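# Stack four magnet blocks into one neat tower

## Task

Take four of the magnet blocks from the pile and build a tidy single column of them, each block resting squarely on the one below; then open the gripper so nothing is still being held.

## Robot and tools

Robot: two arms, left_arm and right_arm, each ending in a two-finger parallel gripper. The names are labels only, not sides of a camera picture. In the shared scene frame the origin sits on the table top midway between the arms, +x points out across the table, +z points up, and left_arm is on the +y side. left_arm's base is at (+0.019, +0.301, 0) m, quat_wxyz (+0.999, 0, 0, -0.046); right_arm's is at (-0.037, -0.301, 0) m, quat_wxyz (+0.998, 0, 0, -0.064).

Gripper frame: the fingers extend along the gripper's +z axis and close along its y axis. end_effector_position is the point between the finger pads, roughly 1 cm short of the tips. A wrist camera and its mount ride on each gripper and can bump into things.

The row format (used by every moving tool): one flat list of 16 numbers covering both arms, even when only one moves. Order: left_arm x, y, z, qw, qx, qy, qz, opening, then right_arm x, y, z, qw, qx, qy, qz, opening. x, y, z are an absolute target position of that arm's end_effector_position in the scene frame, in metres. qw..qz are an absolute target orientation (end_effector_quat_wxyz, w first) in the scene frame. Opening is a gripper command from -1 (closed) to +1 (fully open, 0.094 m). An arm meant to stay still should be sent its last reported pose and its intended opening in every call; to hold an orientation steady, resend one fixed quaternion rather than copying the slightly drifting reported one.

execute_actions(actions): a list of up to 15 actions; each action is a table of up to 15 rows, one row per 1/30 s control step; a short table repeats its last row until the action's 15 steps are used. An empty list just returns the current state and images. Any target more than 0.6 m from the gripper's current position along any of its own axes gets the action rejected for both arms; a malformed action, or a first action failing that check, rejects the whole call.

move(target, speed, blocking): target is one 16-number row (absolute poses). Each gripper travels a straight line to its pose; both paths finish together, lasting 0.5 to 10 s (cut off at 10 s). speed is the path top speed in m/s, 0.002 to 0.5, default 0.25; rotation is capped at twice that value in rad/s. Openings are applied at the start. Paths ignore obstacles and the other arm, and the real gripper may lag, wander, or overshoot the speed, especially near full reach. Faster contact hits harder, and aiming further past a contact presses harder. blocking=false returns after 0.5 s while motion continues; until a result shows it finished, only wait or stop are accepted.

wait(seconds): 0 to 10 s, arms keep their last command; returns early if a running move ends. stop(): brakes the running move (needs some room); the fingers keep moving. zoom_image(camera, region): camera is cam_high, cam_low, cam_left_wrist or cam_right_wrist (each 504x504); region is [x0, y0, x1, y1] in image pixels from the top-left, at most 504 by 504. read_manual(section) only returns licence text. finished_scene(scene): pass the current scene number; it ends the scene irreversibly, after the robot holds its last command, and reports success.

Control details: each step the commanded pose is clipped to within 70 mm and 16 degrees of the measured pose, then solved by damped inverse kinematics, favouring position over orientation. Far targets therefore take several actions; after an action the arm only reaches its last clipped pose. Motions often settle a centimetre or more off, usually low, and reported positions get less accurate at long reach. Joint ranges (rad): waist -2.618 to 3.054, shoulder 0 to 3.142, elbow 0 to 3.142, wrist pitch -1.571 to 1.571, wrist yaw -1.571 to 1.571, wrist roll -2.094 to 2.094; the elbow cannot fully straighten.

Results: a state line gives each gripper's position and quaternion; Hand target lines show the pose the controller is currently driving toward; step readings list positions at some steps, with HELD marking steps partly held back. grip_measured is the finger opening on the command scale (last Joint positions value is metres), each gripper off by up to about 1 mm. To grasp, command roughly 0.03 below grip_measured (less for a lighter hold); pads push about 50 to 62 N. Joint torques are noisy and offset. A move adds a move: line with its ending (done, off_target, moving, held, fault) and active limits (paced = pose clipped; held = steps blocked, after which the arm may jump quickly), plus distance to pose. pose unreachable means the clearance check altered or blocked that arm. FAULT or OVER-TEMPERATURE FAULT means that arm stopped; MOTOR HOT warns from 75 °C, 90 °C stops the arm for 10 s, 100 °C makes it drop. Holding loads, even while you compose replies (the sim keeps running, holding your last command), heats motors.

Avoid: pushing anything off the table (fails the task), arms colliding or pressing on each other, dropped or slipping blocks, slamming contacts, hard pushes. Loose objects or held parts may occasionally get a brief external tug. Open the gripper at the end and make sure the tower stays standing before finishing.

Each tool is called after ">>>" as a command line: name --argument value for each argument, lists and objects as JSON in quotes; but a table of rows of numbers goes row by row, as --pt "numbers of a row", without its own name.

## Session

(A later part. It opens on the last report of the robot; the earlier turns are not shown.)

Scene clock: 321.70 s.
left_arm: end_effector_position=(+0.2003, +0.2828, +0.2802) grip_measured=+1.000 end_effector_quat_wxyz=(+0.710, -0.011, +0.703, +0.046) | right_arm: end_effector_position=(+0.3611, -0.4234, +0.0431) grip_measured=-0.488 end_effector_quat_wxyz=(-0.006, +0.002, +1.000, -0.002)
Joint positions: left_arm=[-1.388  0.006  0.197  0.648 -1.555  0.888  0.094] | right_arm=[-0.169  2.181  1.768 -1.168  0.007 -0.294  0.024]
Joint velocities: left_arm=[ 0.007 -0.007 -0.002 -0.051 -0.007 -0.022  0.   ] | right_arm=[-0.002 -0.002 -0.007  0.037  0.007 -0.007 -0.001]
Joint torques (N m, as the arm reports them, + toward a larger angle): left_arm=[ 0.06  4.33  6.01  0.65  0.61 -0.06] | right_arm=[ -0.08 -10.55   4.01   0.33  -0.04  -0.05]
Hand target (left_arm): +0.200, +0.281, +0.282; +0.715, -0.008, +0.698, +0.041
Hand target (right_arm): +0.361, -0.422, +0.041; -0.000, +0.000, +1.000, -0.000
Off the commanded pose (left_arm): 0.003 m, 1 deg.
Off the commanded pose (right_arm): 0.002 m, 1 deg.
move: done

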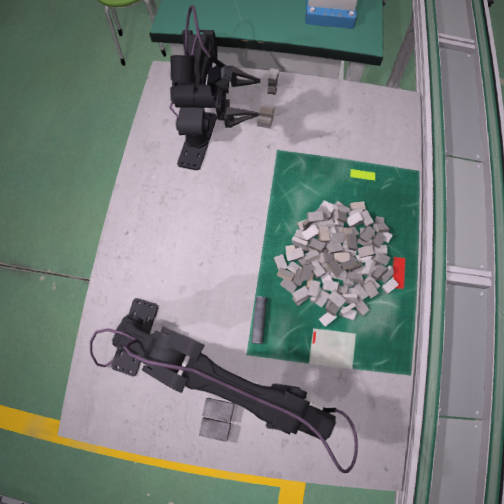

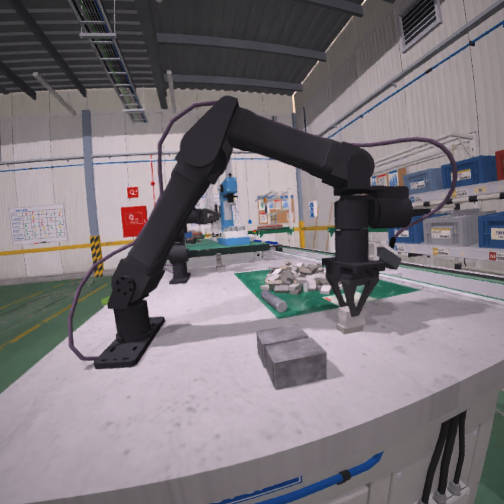

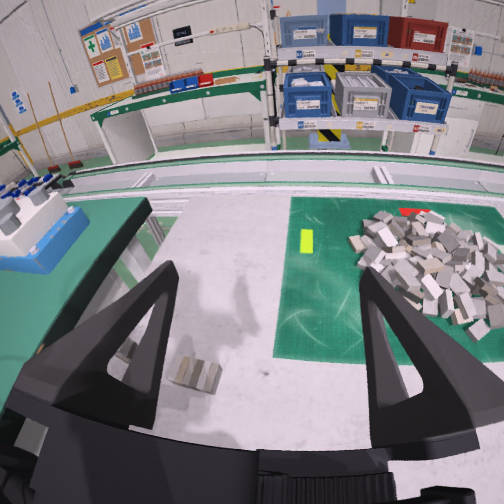

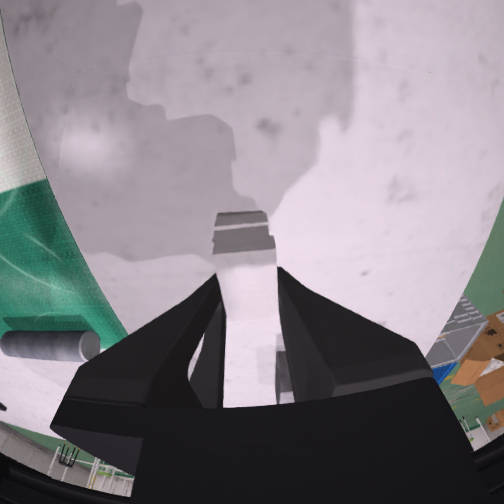

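>>> execute_actions --actions '[[[0.2005,0.2805,0.2823,0.715,-0.008,0.698,0.041,1, 0.361,-0.4225,0.044,0,0,1,0,-0.50],[0.2005,0.2805,0.2823,0.715,-0.008,0.698,0.041,1, 0.361,-0.4225,0.044,0,0,1,0,-0.50],[0.2005,0.2805,0.2823,0.715,-0.008,0.698,0.041,1, 0.361,-0.4225,0.044,0,0,1,0,-0.50],[0.2005,0.2805,0.2823,0.715,-0.008,0.698,0.041,1, 0.361,-0.4225,0.044,0,0,1,0,-0.48],[0.2005,0.2805,0.2823,0.715,-0.008,0.698,0.041,1, 0.361,-0.4225,0.044,0,0,1,0,-0.48],[0.2005,0.2805,0.2823,0.715,-0.008,0.698,0.041,1, 0.361,-0.4225,0.044,0,0,1,0,-0.48],[0.2005,0.2805,0.2823,0.715,-0.008,0.698,0.041,1, 0.361,-0.4225,0.044,0,0,1,0,-0.46],[0.2005,0.2805,0.2823,0.715,-0.008,0.698,0.041,1, 0.361,-0.4225,0.044,0,0,1,0,-0.46],[0.2005,0.2805,0.2823,0.715,-0.008,0.698,0.041,1, 0.361,-0.4225,0.044,0,0,1,0,-0.46],[0.2005,0.2805,0.2823,0.715,-0.008,0.698,0.041,1, 0.361,-0.4225,0.044,0,0,1,0,-0.43],[0.2005,0.2805,0.2823,0.715,-0.008,0.698,0.041,1, 0.361,-0.4225,0.044,0,0,1,0,-0.43],[0.2005,0.2805,0.2823,0.715,-0.008,0.698,0.041,1, 0.361,-0.4225,0.044,0,0,1,0,-0.40],[0.2005,0.2805,0.2823,0.715,-0.008,0.698,0.041,1, 0.361,-0.4225,0.044,0,0,1,0,-0.40],[0.2005,0.2805,0.2823,0.715,-0.008,0.698,0.041,1, 0.361,-0.4225,0.044,0,0,1,0,-0.35],[0.2005,0.2805,0.2823,0.715,-0.008,0.698,0.041,1, 0.361,-0.4225,0.044,0,0,1,0,-0.30]]]'

>>> zoom_image --camera "cam_right_wrist" --region '[170, 170, 330, 330]'

Scene clock: 323.43 s.
left_arm: end_effector_position=(+0.2003, +0.2828, +0.2802) grip_measured=+1.000 end_effector_quat_wxyz=(+0.710, -0.011, +0.703, +0.046) | right_arm: end_effector_position=(+0.3609, -0.4232, +0.0421) grip_measured=-0.326 end_effector_quat_wxyz=(-0.006, +0.002, +1.000, -0.001)
Joint positions: left_arm=[-1.388  0.006  0.197  0.648 -1.555  0.888  0.094] | right_arm=[-0.169  2.181  1.764 -1.165  0.006 -0.294  0.032]
Joint velocities: left_arm=[-0.017 -0.012  0.012 -0.066 -0.066 -0.022  0.   ] | right_arm=[-0.002 -0.007 -0.071 -0.066 -0.037  0.022  0.049]
Joint torques (N m, as the arm reports them, + toward a larger angle): left_arm=[ 0.02  4.28  6.05  0.65  0.6  -0.06] | right_arm=[ -0.04 -10.72   5.43   0.21  -0.06  -0.05]
Hand target (left_arm): +0.200, +0.281, +0.282; +0.715, -0.008, +0.698, +0.041
Hand target (right_arm): +0.361, -0.423, +0.044; -0.000, +0.000, +1.000, -0.000
Off the commanded pose (left_arm): 0.003 m, 1 deg.
Off the commanded pose (right_arm): 0.002 m, 1 deg.
Step readings (end_effector_position):
0: left_arm (+0.2003, +0.2828, +0.2802) | right_arm (+0.3611, -0.4234, +0.0431)
1: left_arm (+0.2003, +0.2828, +0.2802) | right_arm (+0.3611, -0.4234, +0.0431)
2: left_arm (+0.2003, +0.2828, +0.2802) | right_arm (+0.3611, -0.4234, +0.0431)
4: left_arm (+0.2003, +0.2828, +0.2802) | right_arm (+0.3611, -0.4234, +0.0431)
8: left_arm (+0.2003, +0.2828, +0.2802) | right_arm (+0.3611, -0.4234, +0.0431)
15: end_effector_position above

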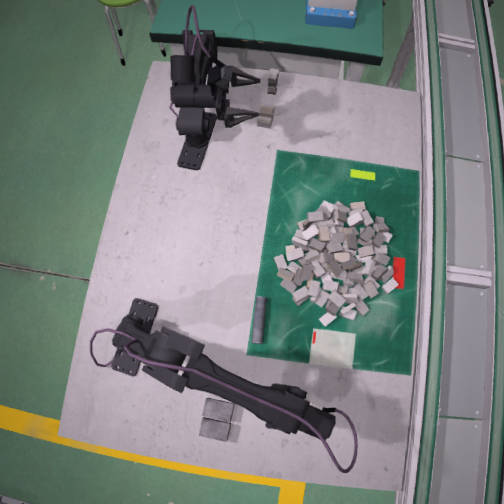

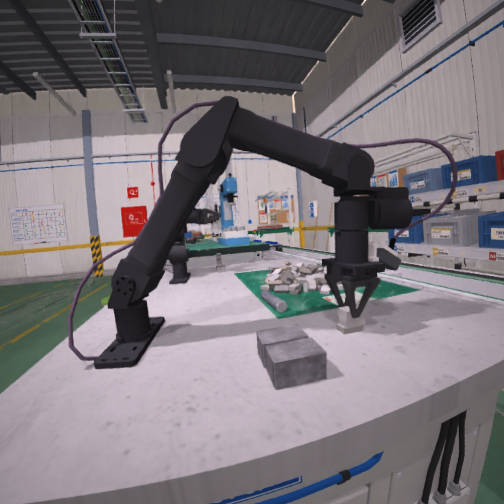

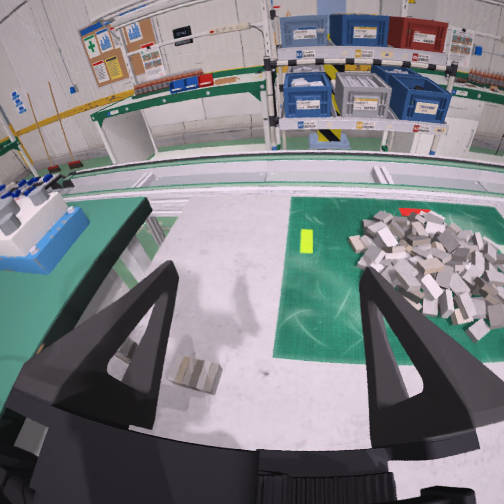

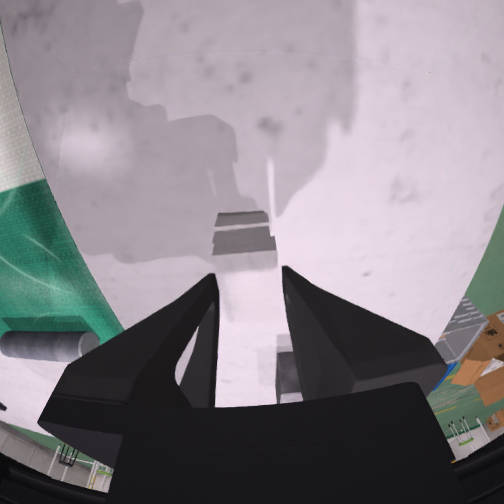

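Region (170, 170, 330, 330) of cam_right_wrist's 504x504 image, scaled by 3.150, with more detail than that image has.

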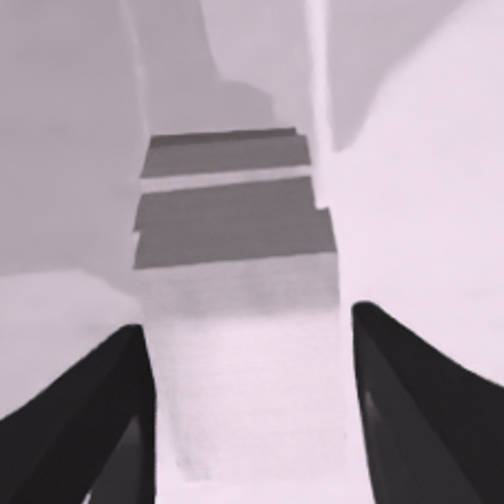

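>>> move --target '[0.2005,0.2805,0.2823,0.715,-0.008,0.698,0.041,1, 0.363,-0.4225,0.016,0,0,1,0,-0.2]' --speed 0.03

>>> zoom_image --camera "cam_right_wrist" --region '[150, 170, 350, 370]'

Scene clock: 325.47 s.
left_arm: end_effector_position=(+0.2003, +0.2828, +0.2803) grip_measured=+1.000 end_effector_quat_wxyz=(+0.710, -0.011, +0.703, +0.046) | right_arm: end_effector_position=(+0.3616, -0.4234, +0.0190) grip_measured=-0.203 end_effector_quat_wxyz=(-0.003, +0.002, +1.000, -0.002)
Joint positions: left_arm=[-1.388  0.006  0.197  0.648 -1.554  0.888  0.094] | right_arm=[-0.169  2.197  1.696 -1.073  0.006 -0.294  0.037]
Joint velocities: left_arm=[ 0.002 -0.007 -0.022  0.051 -0.066  0.007  0.   ] | right_arm=[-0.017 -0.007 -0.002 -0.037 -0.022  0.051 -0.001]
Joint torques (N m, as the arm reports them, + toward a larger angle): left_arm=[ 0.    4.3   6.02  0.65  0.61 -0.06] | right_arm=[ 0.02 -9.66  5.58  0.21 -0.04 -0.04]
Hand target (left_arm): +0.200, +0.281, +0.282; +0.715, -0.008, +0.698, +0.041
Hand target (right_arm): +0.363, -0.422, +0.016; -0.000, +0.000, +1.000, -0.000
Off the commanded pose (left_arm): 0.003 m, 1 deg.
Off the commanded pose (right_arm): 0.003 m, 0 deg.
move: done

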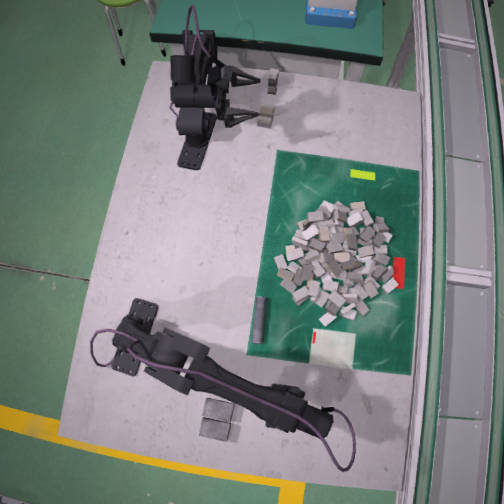

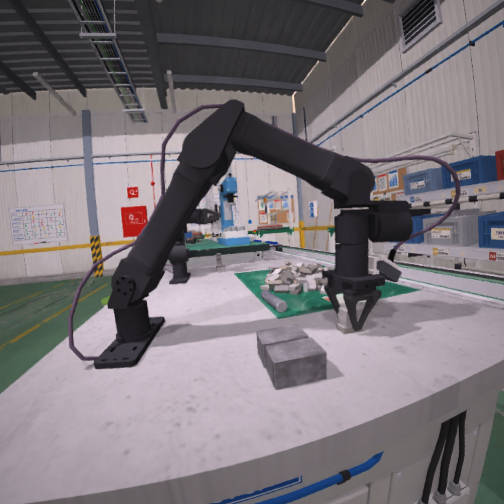

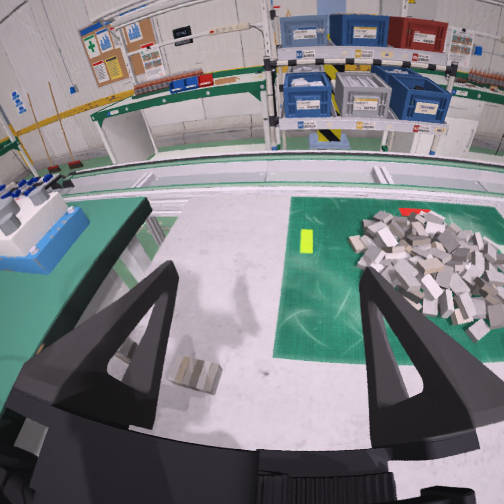

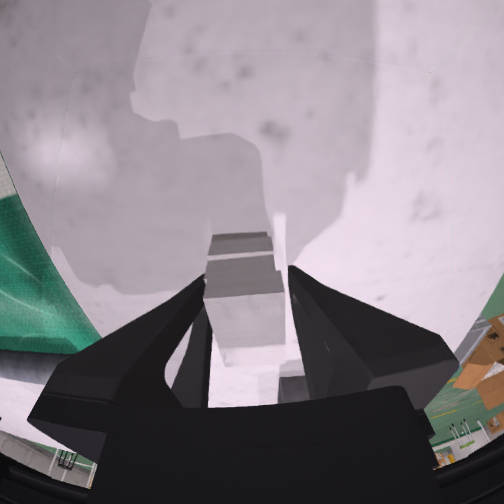

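Region (150, 170, 350, 370) of cam_right_wrist's 504x504 image, scaled by 2.520, with more detail than that image has.

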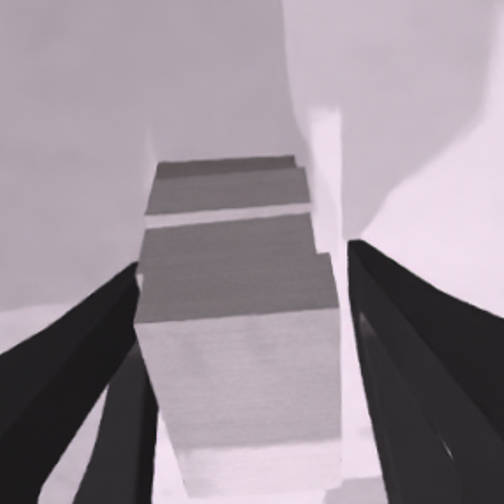

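>>> move --target '[0.2005,0.2805,0.2823,0.715,-0.008,0.698,0.041,1, 0.363,-0.4225,0.010,0,0,1,0,-0.4]' --speed 0.015

Scene clock: 326.67 s.
left_arm: end_effector_position=(+0.2003, +0.2828, +0.2802) grip_measured=+1.000 end_effector_quat_wxyz=(+0.710, -0.011, +0.703, +0.046) | right_arm: end_effector_position=(+0.3620, -0.4224, +0.0162) grip_measured=-0.397 end_effector_quat_wxyz=(-0.000, +0.002, +1.000, -0.000)
Joint positions: left_arm=[-1.388  0.006  0.197  0.648 -1.555  0.888  0.094] | right_arm=[-0.169  2.197  1.684 -1.058  0.    -0.294  0.028]
Joint velocities: left_arm=[ 0.007  0.002  0.002 -0.022 -0.007 -0.022  0.   ] | right_arm=[-0.012 -0.002 -0.012 -0.037 -0.022  0.037  0.   ]
Joint torques (N m, as the arm reports them, + toward a larger angle): left_arm=[ 0.03  4.31  6.05  0.64  0.61 -0.06] | right_arm=[ 0.03 -9.22  5.37  0.28  0.03 -0.04]
Hand target (left_arm): +0.200, +0.281, +0.282; +0.715, -0.008, +0.698, +0.041
Hand target (right_arm): +0.363, -0.422, +0.010; -0.000, +0.000, +1.000, +0.000
Off the commanded pose (left_arm): 0.003 m, 1 deg.
Off the commanded pose (right_arm): 0.006 m, 0 deg.
move: done

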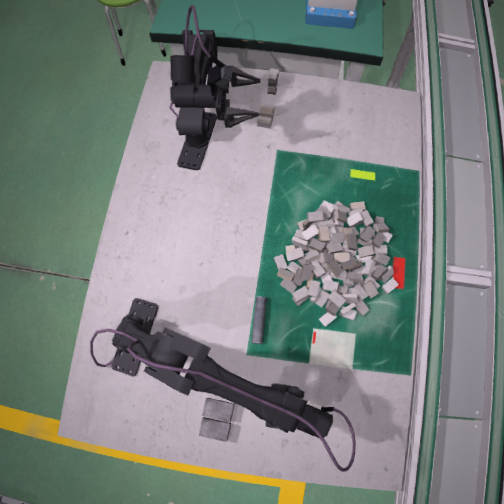

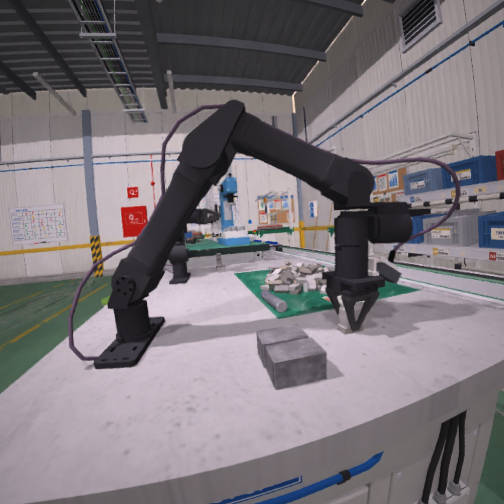

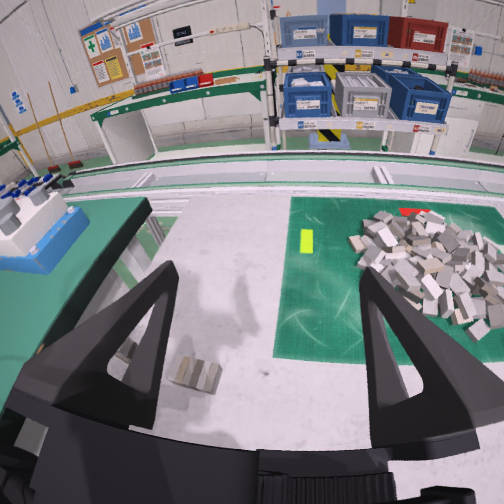

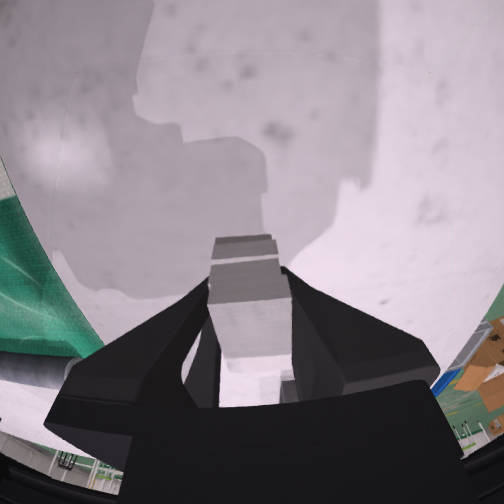

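>>> execute_actions --actions '[[[0.2005,0.2805,0.2823,0.715,-0.008,0.698,0.041,1, 0.363,-0.4225,0.014,0,0,1,0,-0.43],[0.2005,0.2805,0.2823,0.715,-0.008,0.698,0.041,1, 0.363,-0.4225,0.014,0,0,1,0,-0.43],[0.2005,0.2805,0.2823,0.715,-0.008,0.698,0.041,1, 0.363,-0.4225,0.014,0,0,1,0,-0.45],[0.2005,0.2805,0.2823,0.715,-0.008,0.698,0.041,1, 0.363,-0.4225,0.014,0,0,1,0,-0.45],[0.2005,0.2805,0.2823,0.715,-0.008,0.698,0.041,1, 0.363,-0.4225,0.014,0,0,1,0,-0.46],[0.2005,0.2805,0.2823,0.715,-0.008,0.698,0.041,1, 0.363,-0.4225,0.014,0,0,1,0,-0.46],[0.2005,0.2805,0.2823,0.715,-0.008,0.698,0.041,1, 0.363,-0.4225,0.014,0,0,1,0,-0.47],[0.2005,0.2805,0.2823,0.715,-0.008,0.698,0.041,1, 0.363,-0.4225,0.014,0,0,1,0,-0.47],[0.2005,0.2805,0.2823,0.715,-0.008,0.698,0.041,1, 0.363,-0.4225,0.014,0,0,1,0,-0.48],[0.2005,0.2805,0.2823,0.715,-0.008,0.698,0.041,1, 0.363,-0.4225,0.014,0,0,1,0,-0.48],[0.2005,0.2805,0.2823,0.715,-0.008,0.698,0.041,1, 0.363,-0.4225,0.014,0,0,1,0,-0.49],[0.2005,0.2805,0.2823,0.715,-0.008,0.698,0.041,1, 0.363,-0.4225,0.014,0,0,1,0,-0.49],[0.2005,0.2805,0.2823,0.715,-0.008,0.698,0.041,1, 0.363,-0.4225,0.014,0,0,1,0,-0.50],[0.2005,0.2805,0.2823,0.715,-0.008,0.698,0.041,1, 0.363,-0.4225,0.014,0,0,1,0,-0.50],[0.2005,0.2805,0.2823,0.715,-0.008,0.698,0.041,1, 0.363,-0.4225,0.014,0,0,1,0,-0.51]]]'

>>> zoom_image --camera "cam_right_wrist" --region '[170, 200, 330, 360]'

Scene clock: 328.90 s.
left_arm: end_effector_position=(+0.2003, +0.2828, +0.2802) grip_measured=+1.000 end_effector_quat_wxyz=(+0.710, -0.011, +0.703, +0.046) | right_arm: end_effector_position=(+0.3621, -0.4219, +0.0162) grip_measured=-0.475 end_effector_quat_wxyz=(+0.000, +0.002, +1.000, +0.001)
Joint positions: left_arm=[-1.388  0.006  0.197  0.648 -1.555  0.888  0.094] | right_arm=[-0.169  2.197  1.684 -1.059 -0.003 -0.294  0.025]
Joint velocities: left_arm=[ 0.002 -0.007 -0.007 -0.007  0.037  0.022  0.   ] | right_arm=[-0.007 -0.002 -0.002 -0.037 -0.022  0.081  0.001]
Joint torques (N m, as the arm reports them, + toward a larger angle): left_arm=[ 0.04  4.32  6.02  0.65  0.6  -0.06] | right_arm=[ 0.03 -9.43  6.13  0.18  0.06 -0.05]
Hand target (left_arm): +0.200, +0.281, +0.282; +0.715, -0.008, +0.698, +0.041
Hand target (right_arm): +0.363, -0.423, +0.014; +0.000, +0.000, +1.000, -0.000
Off the commanded pose (left_arm): 0.003 m, 1 deg.
Off the commanded pose (right_arm): 0.002 m, 0 deg.
Step readings (end_effector_position):
0: left_arm (+0.2003, +0.2828, +0.2802) | right_arm (+0.3620, -0.4224, +0.0162)
1: left_arm (+0.2003, +0.2828, +0.2802) | right_arm (+0.3621, -0.4223, +0.0162)
2: left_arm (+0.2003, +0.2828, +0.2802) | right_arm (+0.3621, -0.4222, +0.0162)
4: left_arm (+0.2003, +0.2828, +0.2802) | right_arm (+0.3621, -0.4220, +0.0162)
8: left_arm (+0.2003, +0.2828, +0.2802) | right_arm (+0.3621, -0.4219, +0.0162)
15: end_effector_position above

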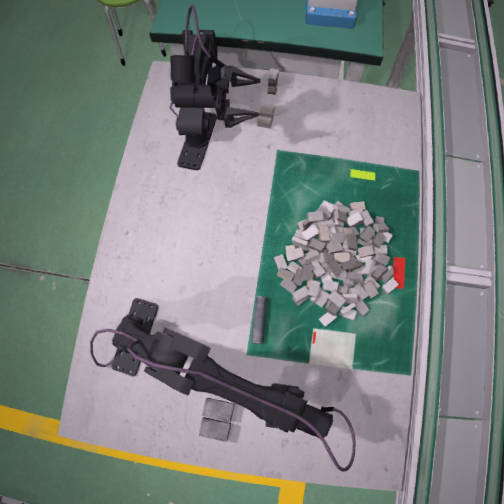

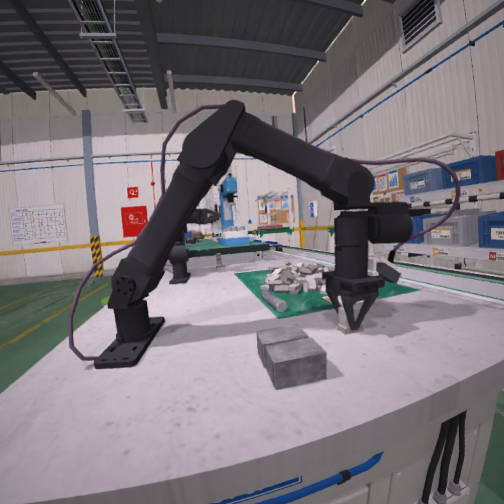

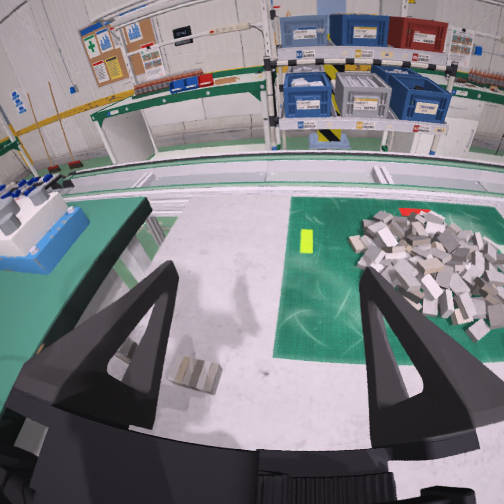

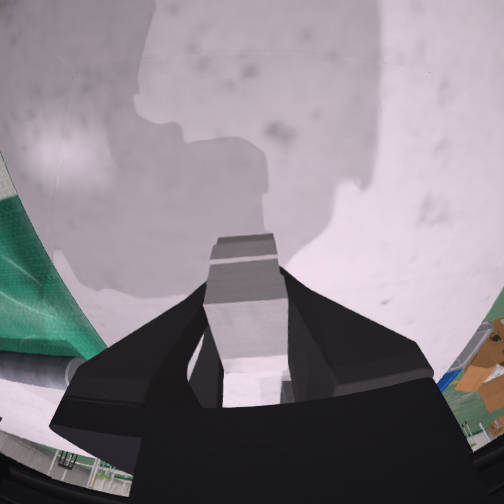

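Region (170, 200, 330, 360) of cam_right_wrist's 504x504 image, scaled by 3.150, with more detail than that image has.

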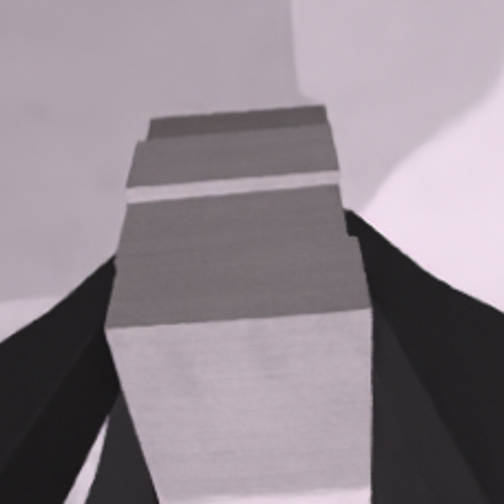

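>>> execute_actions --actions '[[[0.2005,0.2805,0.2823,0.715,-0.008,0.698,0.041,1, 0.363,-0.4225,0.014,0,0,1,0,-0.52]]]'

>>> zoom_image --camera "cam_right_wrist" --region '[170, 200, 330, 360]'

Scene clock: 329.90 s.
left_arm: end_effector_position=(+0.2003, +0.2828, +0.2803) grip_measured=+1.000 end_effector_quat_wxyz=(+0.710, -0.011, +0.703, +0.046) | right_arm: end_effector_position=(+0.3621, -0.4219, +0.0162) grip_measured=-0.475 end_effector_quat_wxyz=(+0.000, +0.002, +1.000, +0.001)
Joint positions: left_arm=[-1.388  0.006  0.197  0.648 -1.554  0.888  0.094] | right_arm=[-0.169  2.197  1.684 -1.059 -0.003 -0.294  0.025]
Joint velocities: left_arm=[-0.012 -0.017  0.012  0.022  0.007  0.007  0.   ] | right_arm=[-0.012  0.002  0.002 -0.081 -0.022 -0.007 -0.   ]
Joint torques (N m, as the arm reports them, + toward a larger angle): left_arm=[ 0.02  4.3   6.02  0.65  0.61 -0.07] | right_arm=[ 0.01 -9.47  6.17  0.17  0.06 -0.04]
Hand target (left_arm): +0.200, +0.281, +0.282; +0.715, -0.008, +0.698, +0.041
Hand target (right_arm): +0.363, -0.423, +0.014; -0.000, +0.000, +1.000, +0.000
Off the commanded pose (left_arm): 0.003 m, 1 deg.
Off the commanded pose (right_arm): 0.002 m, 0 deg.
Step readings (end_effector_position):
0: left_arm (+0.2003, +0.2828, +0.2802) | right_arm (+0.3621, -0.4219, +0.0162)
1: left_arm (+0.2003, +0.2828, +0.2802) | right_arm (+0.3621, -0.4219, +0.0162)
2: left_arm (+0.2003, +0.2828, +0.2803) | right_arm (+0.3621, -0.4219, +0.0162)
4: left_arm (+0.2003, +0.2828, +0.2803) | right_arm (+0.3621, -0.4219, +0.0162)
8: left_arm (+0.2003, +0.2828, +0.2803) | right_arm (+0.3621, -0.4219, +0.0162)
15: end_effector_position above

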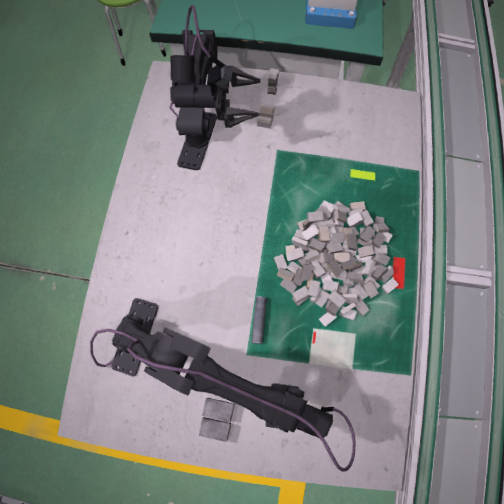

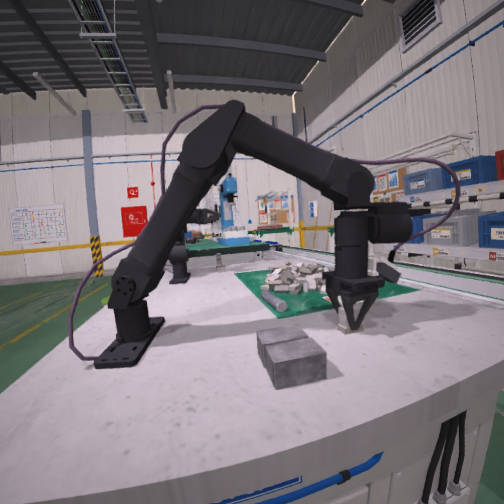

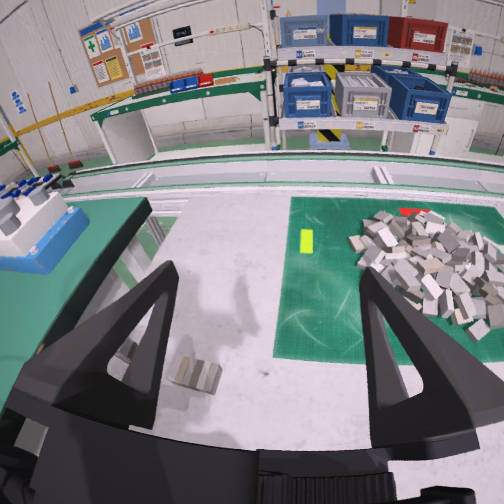

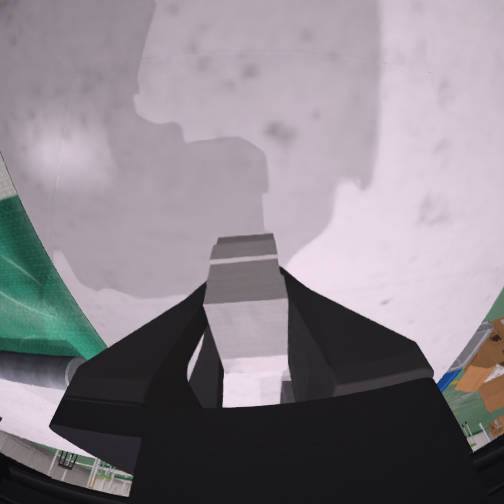

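Region (170, 200, 330, 360) of cam_right_wrist's 504x504 image, scaled by 3.150, with more detail than that image has.

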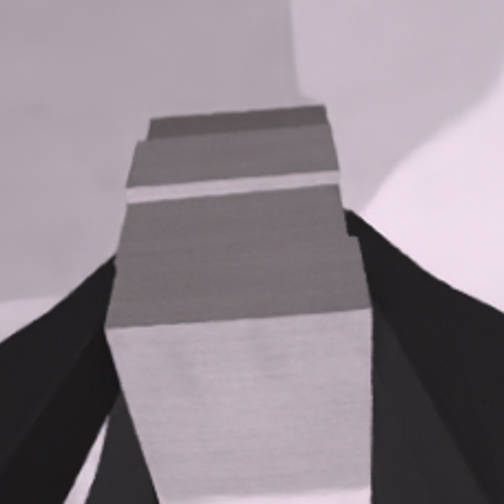

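>>> execute_actions --actions '[[[0.2005,0.2805,0.2823,0.715,-0.008,0.698,0.041,1, 0.363,-0.4225,0.016,0,0,1,0,-0.47],[0.2005,0.2805,0.2823,0.715,-0.008,0.698,0.041,1, 0.363,-0.4225,0.016,0,0,1,0,-0.47],[0.2005,0.2805,0.2823,0.715,-0.008,0.698,0.041,1, 0.363,-0.4225,0.016,0,0,1,0,-0.45],[0.2005,0.2805,0.2823,0.715,-0.008,0.698,0.041,1, 0.363,-0.4225,0.016,0,0,1,0,-0.45],[0.2005,0.2805,0.2823,0.715,-0.008,0.698,0.041,1, 0.363,-0.4225,0.016,0,0,1,0,-0.42],[0.2005,0.2805,0.2823,0.715,-0.008,0.698,0.041,1, 0.363,-0.4225,0.016,0,0,1,0,-0.42],[0.2005,0.2805,0.2823,0.715,-0.008,0.698,0.041,1, 0.363,-0.4225,0.016,0,0,1,0,-0.38],[0.2005,0.2805,0.2823,0.715,-0.008,0.698,0.041,1, 0.363,-0.4225,0.016,0,0,1,0,-0.34],[0.2005,0.2805,0.2823,0.715,-0.008,0.698,0.041,1, 0.363,-0.4225,0.016,0,0,1,0,-0.3],[0.2005,0.2805,0.2823,0.715,-0.008,0.698,0.041,1, 0.363,-0.4225,0.016,0,0,1,0,-0.25],[0.2005,0.2805,0.2823,0.715,-0.008,0.698,0.041,1, 0.363,-0.4225,0.016,0,0,1,0,-0.2]]]'

>>> move --target '[0.2005,0.2805,0.2823,0.715,-0.008,0.698,0.041,1, 0.363,-0.4225,0.085,0,0,1,0,-0.1]' --speed 0.05

Scene clock: 332.27 s.
left_arm: end_effector_position=(+0.2003, +0.2828, +0.2803) grip_measured=+1.000 end_effector_quat_wxyz=(+0.710, -0.011, +0.703, +0.046) | right_arm: end_effector_position=(+0.3620, -0.4219, +0.0162) grip_measured=-0.203 end_effector_quat_wxyz=(+0.000, +0.002, +1.000, +0.001)
Joint positions: left_arm=[-1.388  0.006  0.197  0.648 -1.554  0.888  0.094] | right_arm=[-0.169  2.197  1.684 -1.059 -0.003 -0.294  0.037]
Joint velocities: left_arm=[0.007 0.012 0.002 0.007 0.037 0.022 0.   ] | right_arm=[-0.002 -0.007 -0.002 -0.007 -0.037  0.037 -0.001]
Joint torques (N m, as the arm reports them, + toward a larger angle): left_arm=[ 0.02  4.31  5.99  0.65  0.61 -0.06] | right_arm=[ 0.04 -9.57  6.57  0.11  0.06 -0.05]
Hand target (left_arm): +0.200, +0.281, +0.282; +0.715, -0.008, +0.698, +0.041
Hand target (right_arm): +0.363, -0.422, +0.016; -0.000, +0.000, +1.000, +0.000
Off the commanded pose (left_arm): 0.003 m, 1 deg.
Off the commanded pose (right_arm): 0.001 m, 0 deg.
Step readings (end_effector_position):
0: left_arm (+0.2003, +0.2828, +0.2803) | right_arm (+0.3621, -0.4219, +0.0162)
1: left_arm (+0.2003, +0.2828, +0.2803) | right_arm (+0.3620, -0.4219, +0.0162)
2: left_arm (+0.2003, +0.2828, +0.2803) | right_arm (+0.3620, -0.4219, +0.0162)
4: left_arm (+0.2003, +0.2828, +0.2803) | right_arm (+0.3620, -0.4219, +0.0162)
8: left_arm (+0.2003, +0.2828, +0.2803) | right_arm (+0.3620, -0.4219, +0.0162)
15: end_effector_position above

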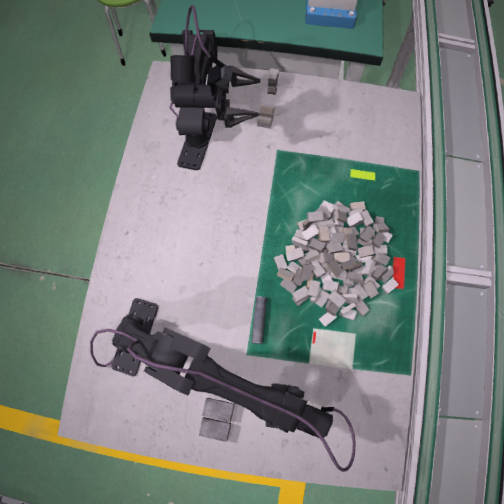

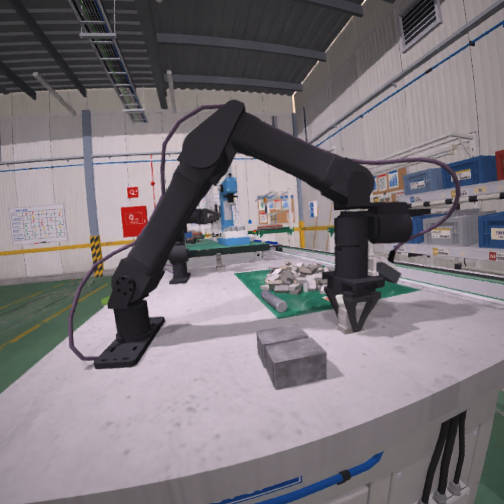

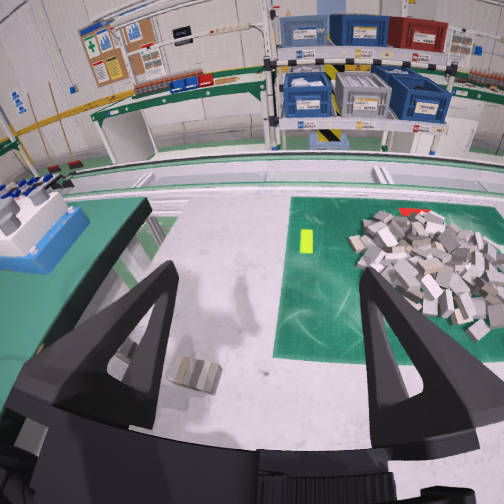

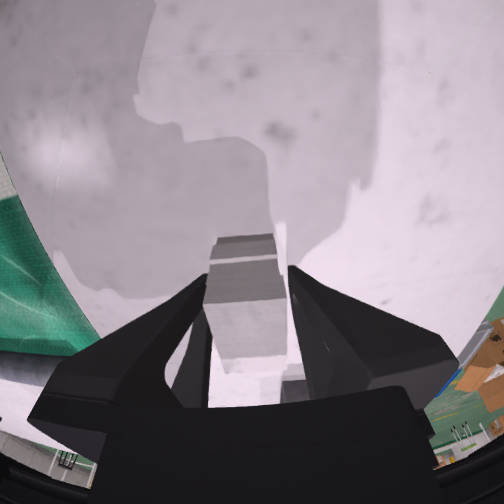

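Scene clock: 334.10 s.
left_arm: end_effector_position=(+0.2003, +0.2828, +0.2802) grip_measured=+1.000 end_effector_quat_wxyz=(+0.710, -0.011, +0.703, +0.046) | right_arm: end_effector_position=(+0.3571, -0.4204, +0.0624) grip_measured=-0.103 end_effector_quat_wxyz=(-0.026, +0.002, +1.000, +0.009)
Joint positions: left_arm=[-1.388  0.006  0.197  0.648 -1.555  0.888  0.094] | right_arm=[-0.169  2.197  1.869 -1.298 -0.003 -0.294  0.042]
Joint velocities: left_arm=[-0.002 -0.002 -0.027  0.007 -0.022 -0.037  0.   ] | right_arm=[-0.012  0.002 -0.002 -0.037 -0.007 -0.007  0.001]
Joint torques (N m, as the arm reports them, + toward a larger angle): left_arm=[ 0.01  4.3   6.04  0.64  0.61 -0.06] | right_arm=[  0.07 -12.53   8.65  -0.04   0.07  -0.05]
Hand target (left_arm): +0.200, +0.281, +0.282; +0.715, -0.008, +0.698, +0.041
Hand target (right_arm): +0.363, -0.423, +0.085; +0.000, +0.000, +1.000, -0.000
Off the commanded pose (left_arm): 0.003 m, 1 deg.
Off the commanded pose (right_arm): 0.023 m, 3 deg.
move: off_target (right_arm)

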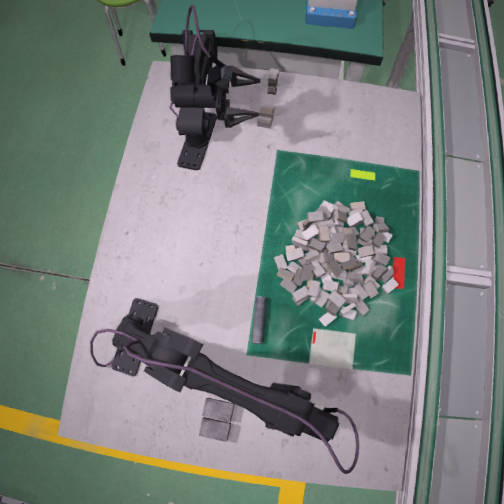

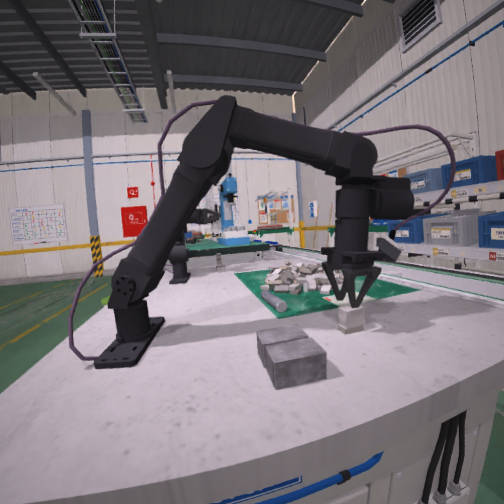

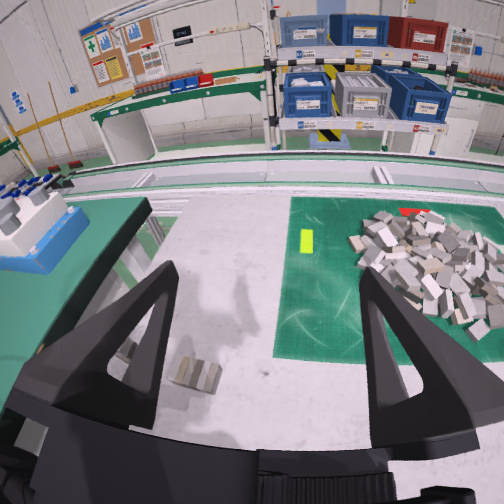

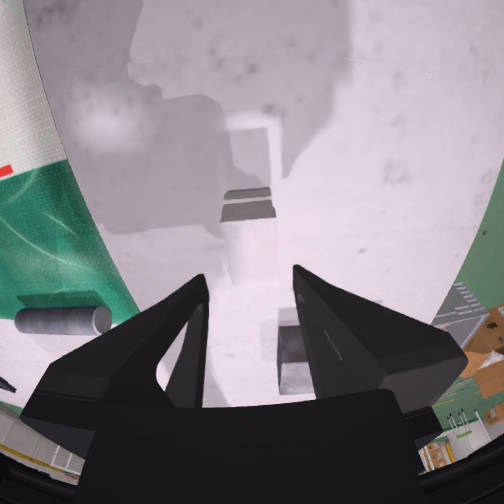

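>>> move --target '[0.2005,0.2805,0.2823,0.715,-0.008,0.698,0.041,1, 0.367,-0.4225,0.095,0,0.7071,0.7071,0,0.3]' --speed 0.4

Scene clock: 337.20 s.
left_arm: end_effector_position=(+0.2003, +0.2828, +0.2802) grip_measured=+1.000 end_effector_quat_wxyz=(+0.710, -0.011, +0.703, +0.046) | right_arm: end_effector_position=(+0.3630, -0.4207, +0.0791) grip_measured=+0.298 end_effector_quat_wxyz=(-0.018, +0.705, +0.709, -0.004)
Joint positions: left_arm=[-1.388  0.006  0.197  0.648 -1.555  0.888  0.094] | right_arm=[-0.169  2.197  1.937 -1.346 -0.011  1.269  0.061]
Joint velocities: left_arm=[-0.012 -0.012 -0.012 -0.022  0.037 -0.007  0.   ] | right_arm=[ 0.002  0.002 -0.002  0.007 -0.007 -0.022 -0.   ]
Joint torques (N m, as the arm reports them, + toward a larger angle): left_arm=[ 0.02  4.28  6.    0.65  0.62 -0.06] | right_arm=[  0.25 -11.34   8.72  -0.05   0.14   0.04]
Hand target (left_arm): +0.200, +0.281, +0.282; +0.715, -0.008, +0.698, +0.041
Hand target (right_arm): +0.367, -0.423, +0.095; +0.000, +0.707, +0.707, -0.000
Off the commanded pose (left_arm): 0.003 m, 1 deg.
Off the commanded pose (right_arm): 0.016 m, 2 deg.
move: off_target (right_arm)

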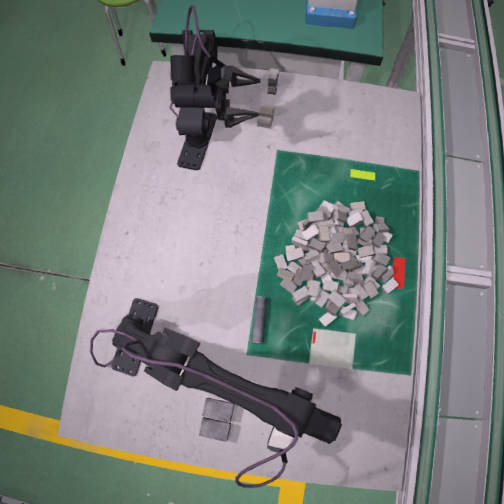

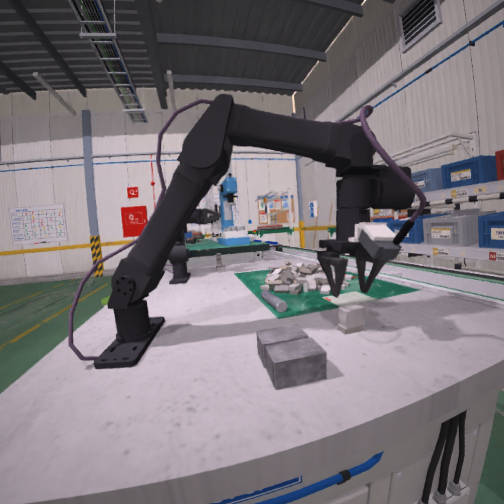

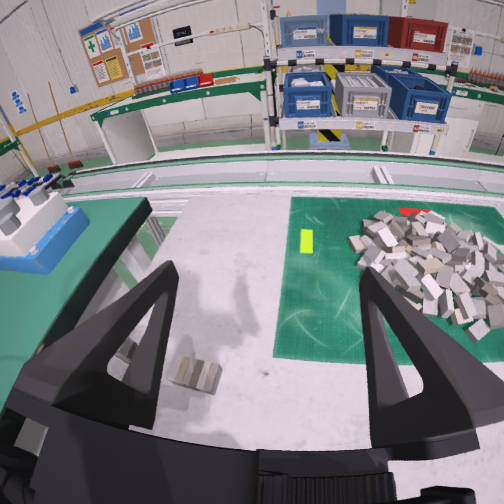

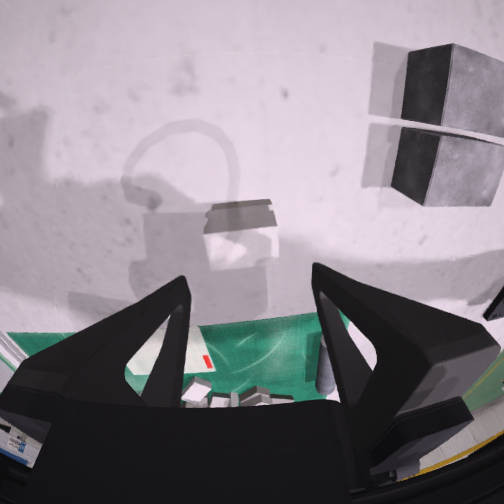

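>>> move --target '[0.2005,0.2805,0.2823,0.715,-0.008,0.698,0.041,1, 0.371,-0.4235,0.062,0,0.7071,0.7071,0,0.3]' --speed 0.04

Scene clock: 338.93 s.
left_arm: end_effector_position=(+0.2003, +0.2828, +0.2803) grip_measured=+1.000 end_effector_quat_wxyz=(+0.710, -0.011, +0.703, +0.046) | right_arm: end_effector_position=(+0.3710, -0.4231, +0.0650) grip_measured=+0.298 end_effector_quat_wxyz=(-0.002, +0.706, +0.708, +0.005)
Joint positions: left_arm=[-1.388  0.006  0.197  0.648 -1.554  0.888  0.094] | right_arm=[-0.169  2.197  1.881 -1.254 -0.011  1.272  0.061]
Joint velocities: left_arm=[-0.002 -0.017 -0.002 -0.007 -0.095  0.037  0.   ] | right_arm=[ 0.007  0.007 -0.007 -0.066  0.022 -0.022  0.   ]
Joint torques (N m, as the arm reports them, + toward a larger angle): left_arm=[ 0.01  4.3   5.97  0.65  0.6  -0.05] | right_arm=[ 0.31 -9.87  5.49  0.21  0.13  0.02]
Hand target (left_arm): +0.200, +0.281, +0.282; +0.715, -0.008, +0.698, +0.041
Hand target (right_arm): +0.371, -0.424, +0.062; -0.000, +0.707, +0.707, -0.000
Off the commanded pose (left_arm): 0.003 m, 1 deg.
Off the commanded pose (right_arm): 0.003 m, 1 deg.
move: done

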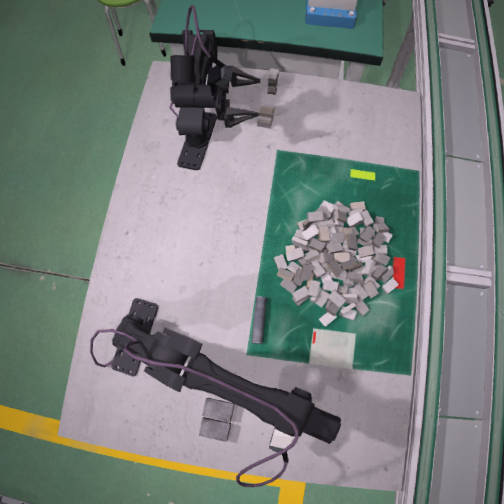

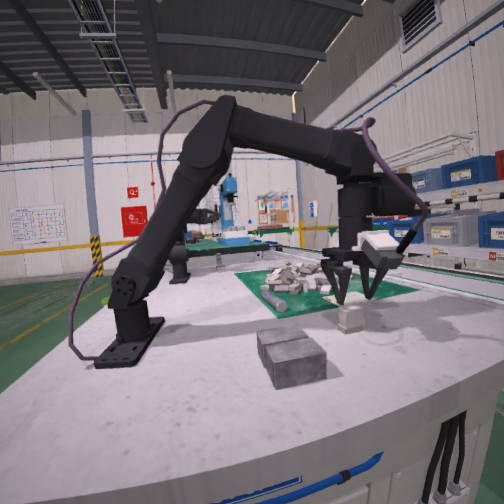

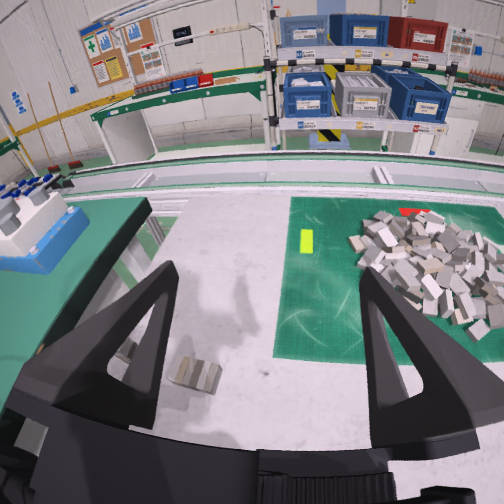

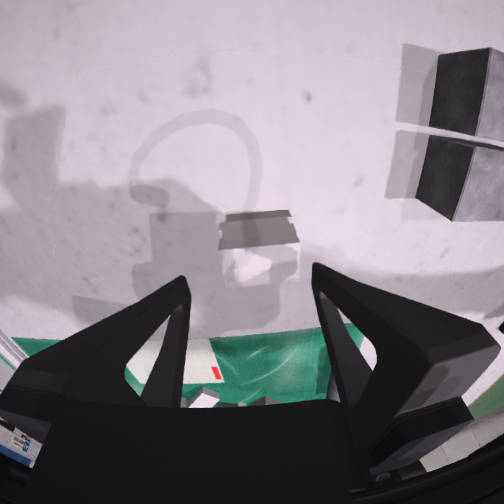

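>>> move --target '[0.2005,0.2805,0.2823,0.715,-0.008,0.698,0.041,1, 0.365,-0.4235,0.050,0,0.7071,0.7071,0,0.3]' --speed 0.03

Scene clock: 354.13 s.
left_arm: end_effector_position=(+0.2003, +0.2828, +0.2802) grip_measured=+1.000 end_effector_quat_wxyz=(+0.710, -0.011, +0.703, +0.046) | right_arm: end_effector_position=(+0.3638, -0.4209, +0.0455) grip_measured=+0.298 end_effector_quat_wxyz=(-0.011, +0.706, +0.708, +0.000)
Joint positions: left_arm=[-1.388  0.006  0.197  0.648 -1.555  0.888  0.094] | right_arm=[-0.169  2.197  1.803 -1.197 -0.011  1.272  0.061]
Joint velocities: left_arm=[ 0.007 -0.012 -0.002 -0.007 -0.022 -0.051  0.   ] | right_arm=[ 0.007  0.007 -0.022  0.066  0.051 -0.007  0.   ]
Joint torques (N m, as the arm reports them, + toward a larger angle): left_arm=[ 0.04  4.33  5.99  0.64  0.6  -0.06] | right_arm=[ -0.02 -11.06   5.51   0.15   0.13   0.  ]
Hand target (left_arm): +0.200, +0.281, +0.282; +0.715, -0.008, +0.698, +0.041
Hand target (right_arm): +0.365, -0.423, +0.050; -0.000, +0.707, +0.707, -0.000
Off the commanded pose (left_arm): 0.003 m, 1 deg.
Off the commanded pose (right_arm): 0.005 m, 1 deg.
move: done

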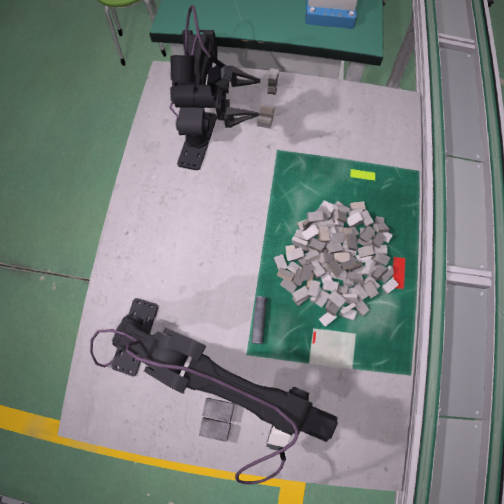

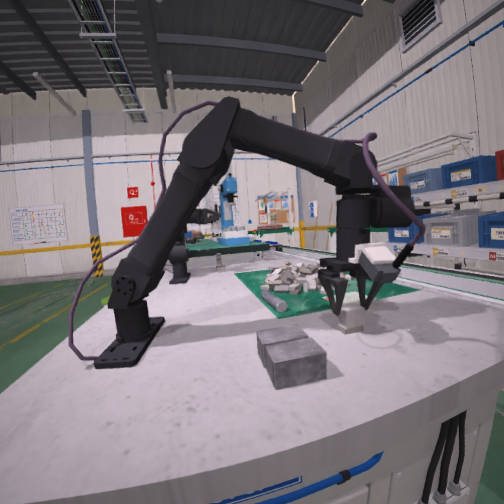

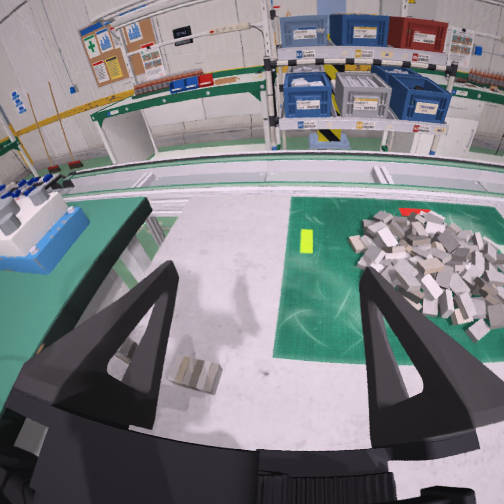

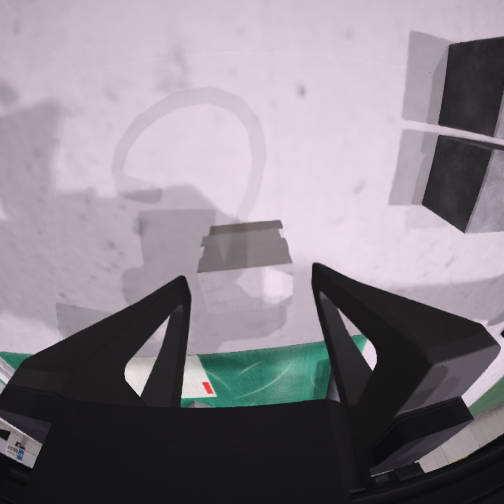

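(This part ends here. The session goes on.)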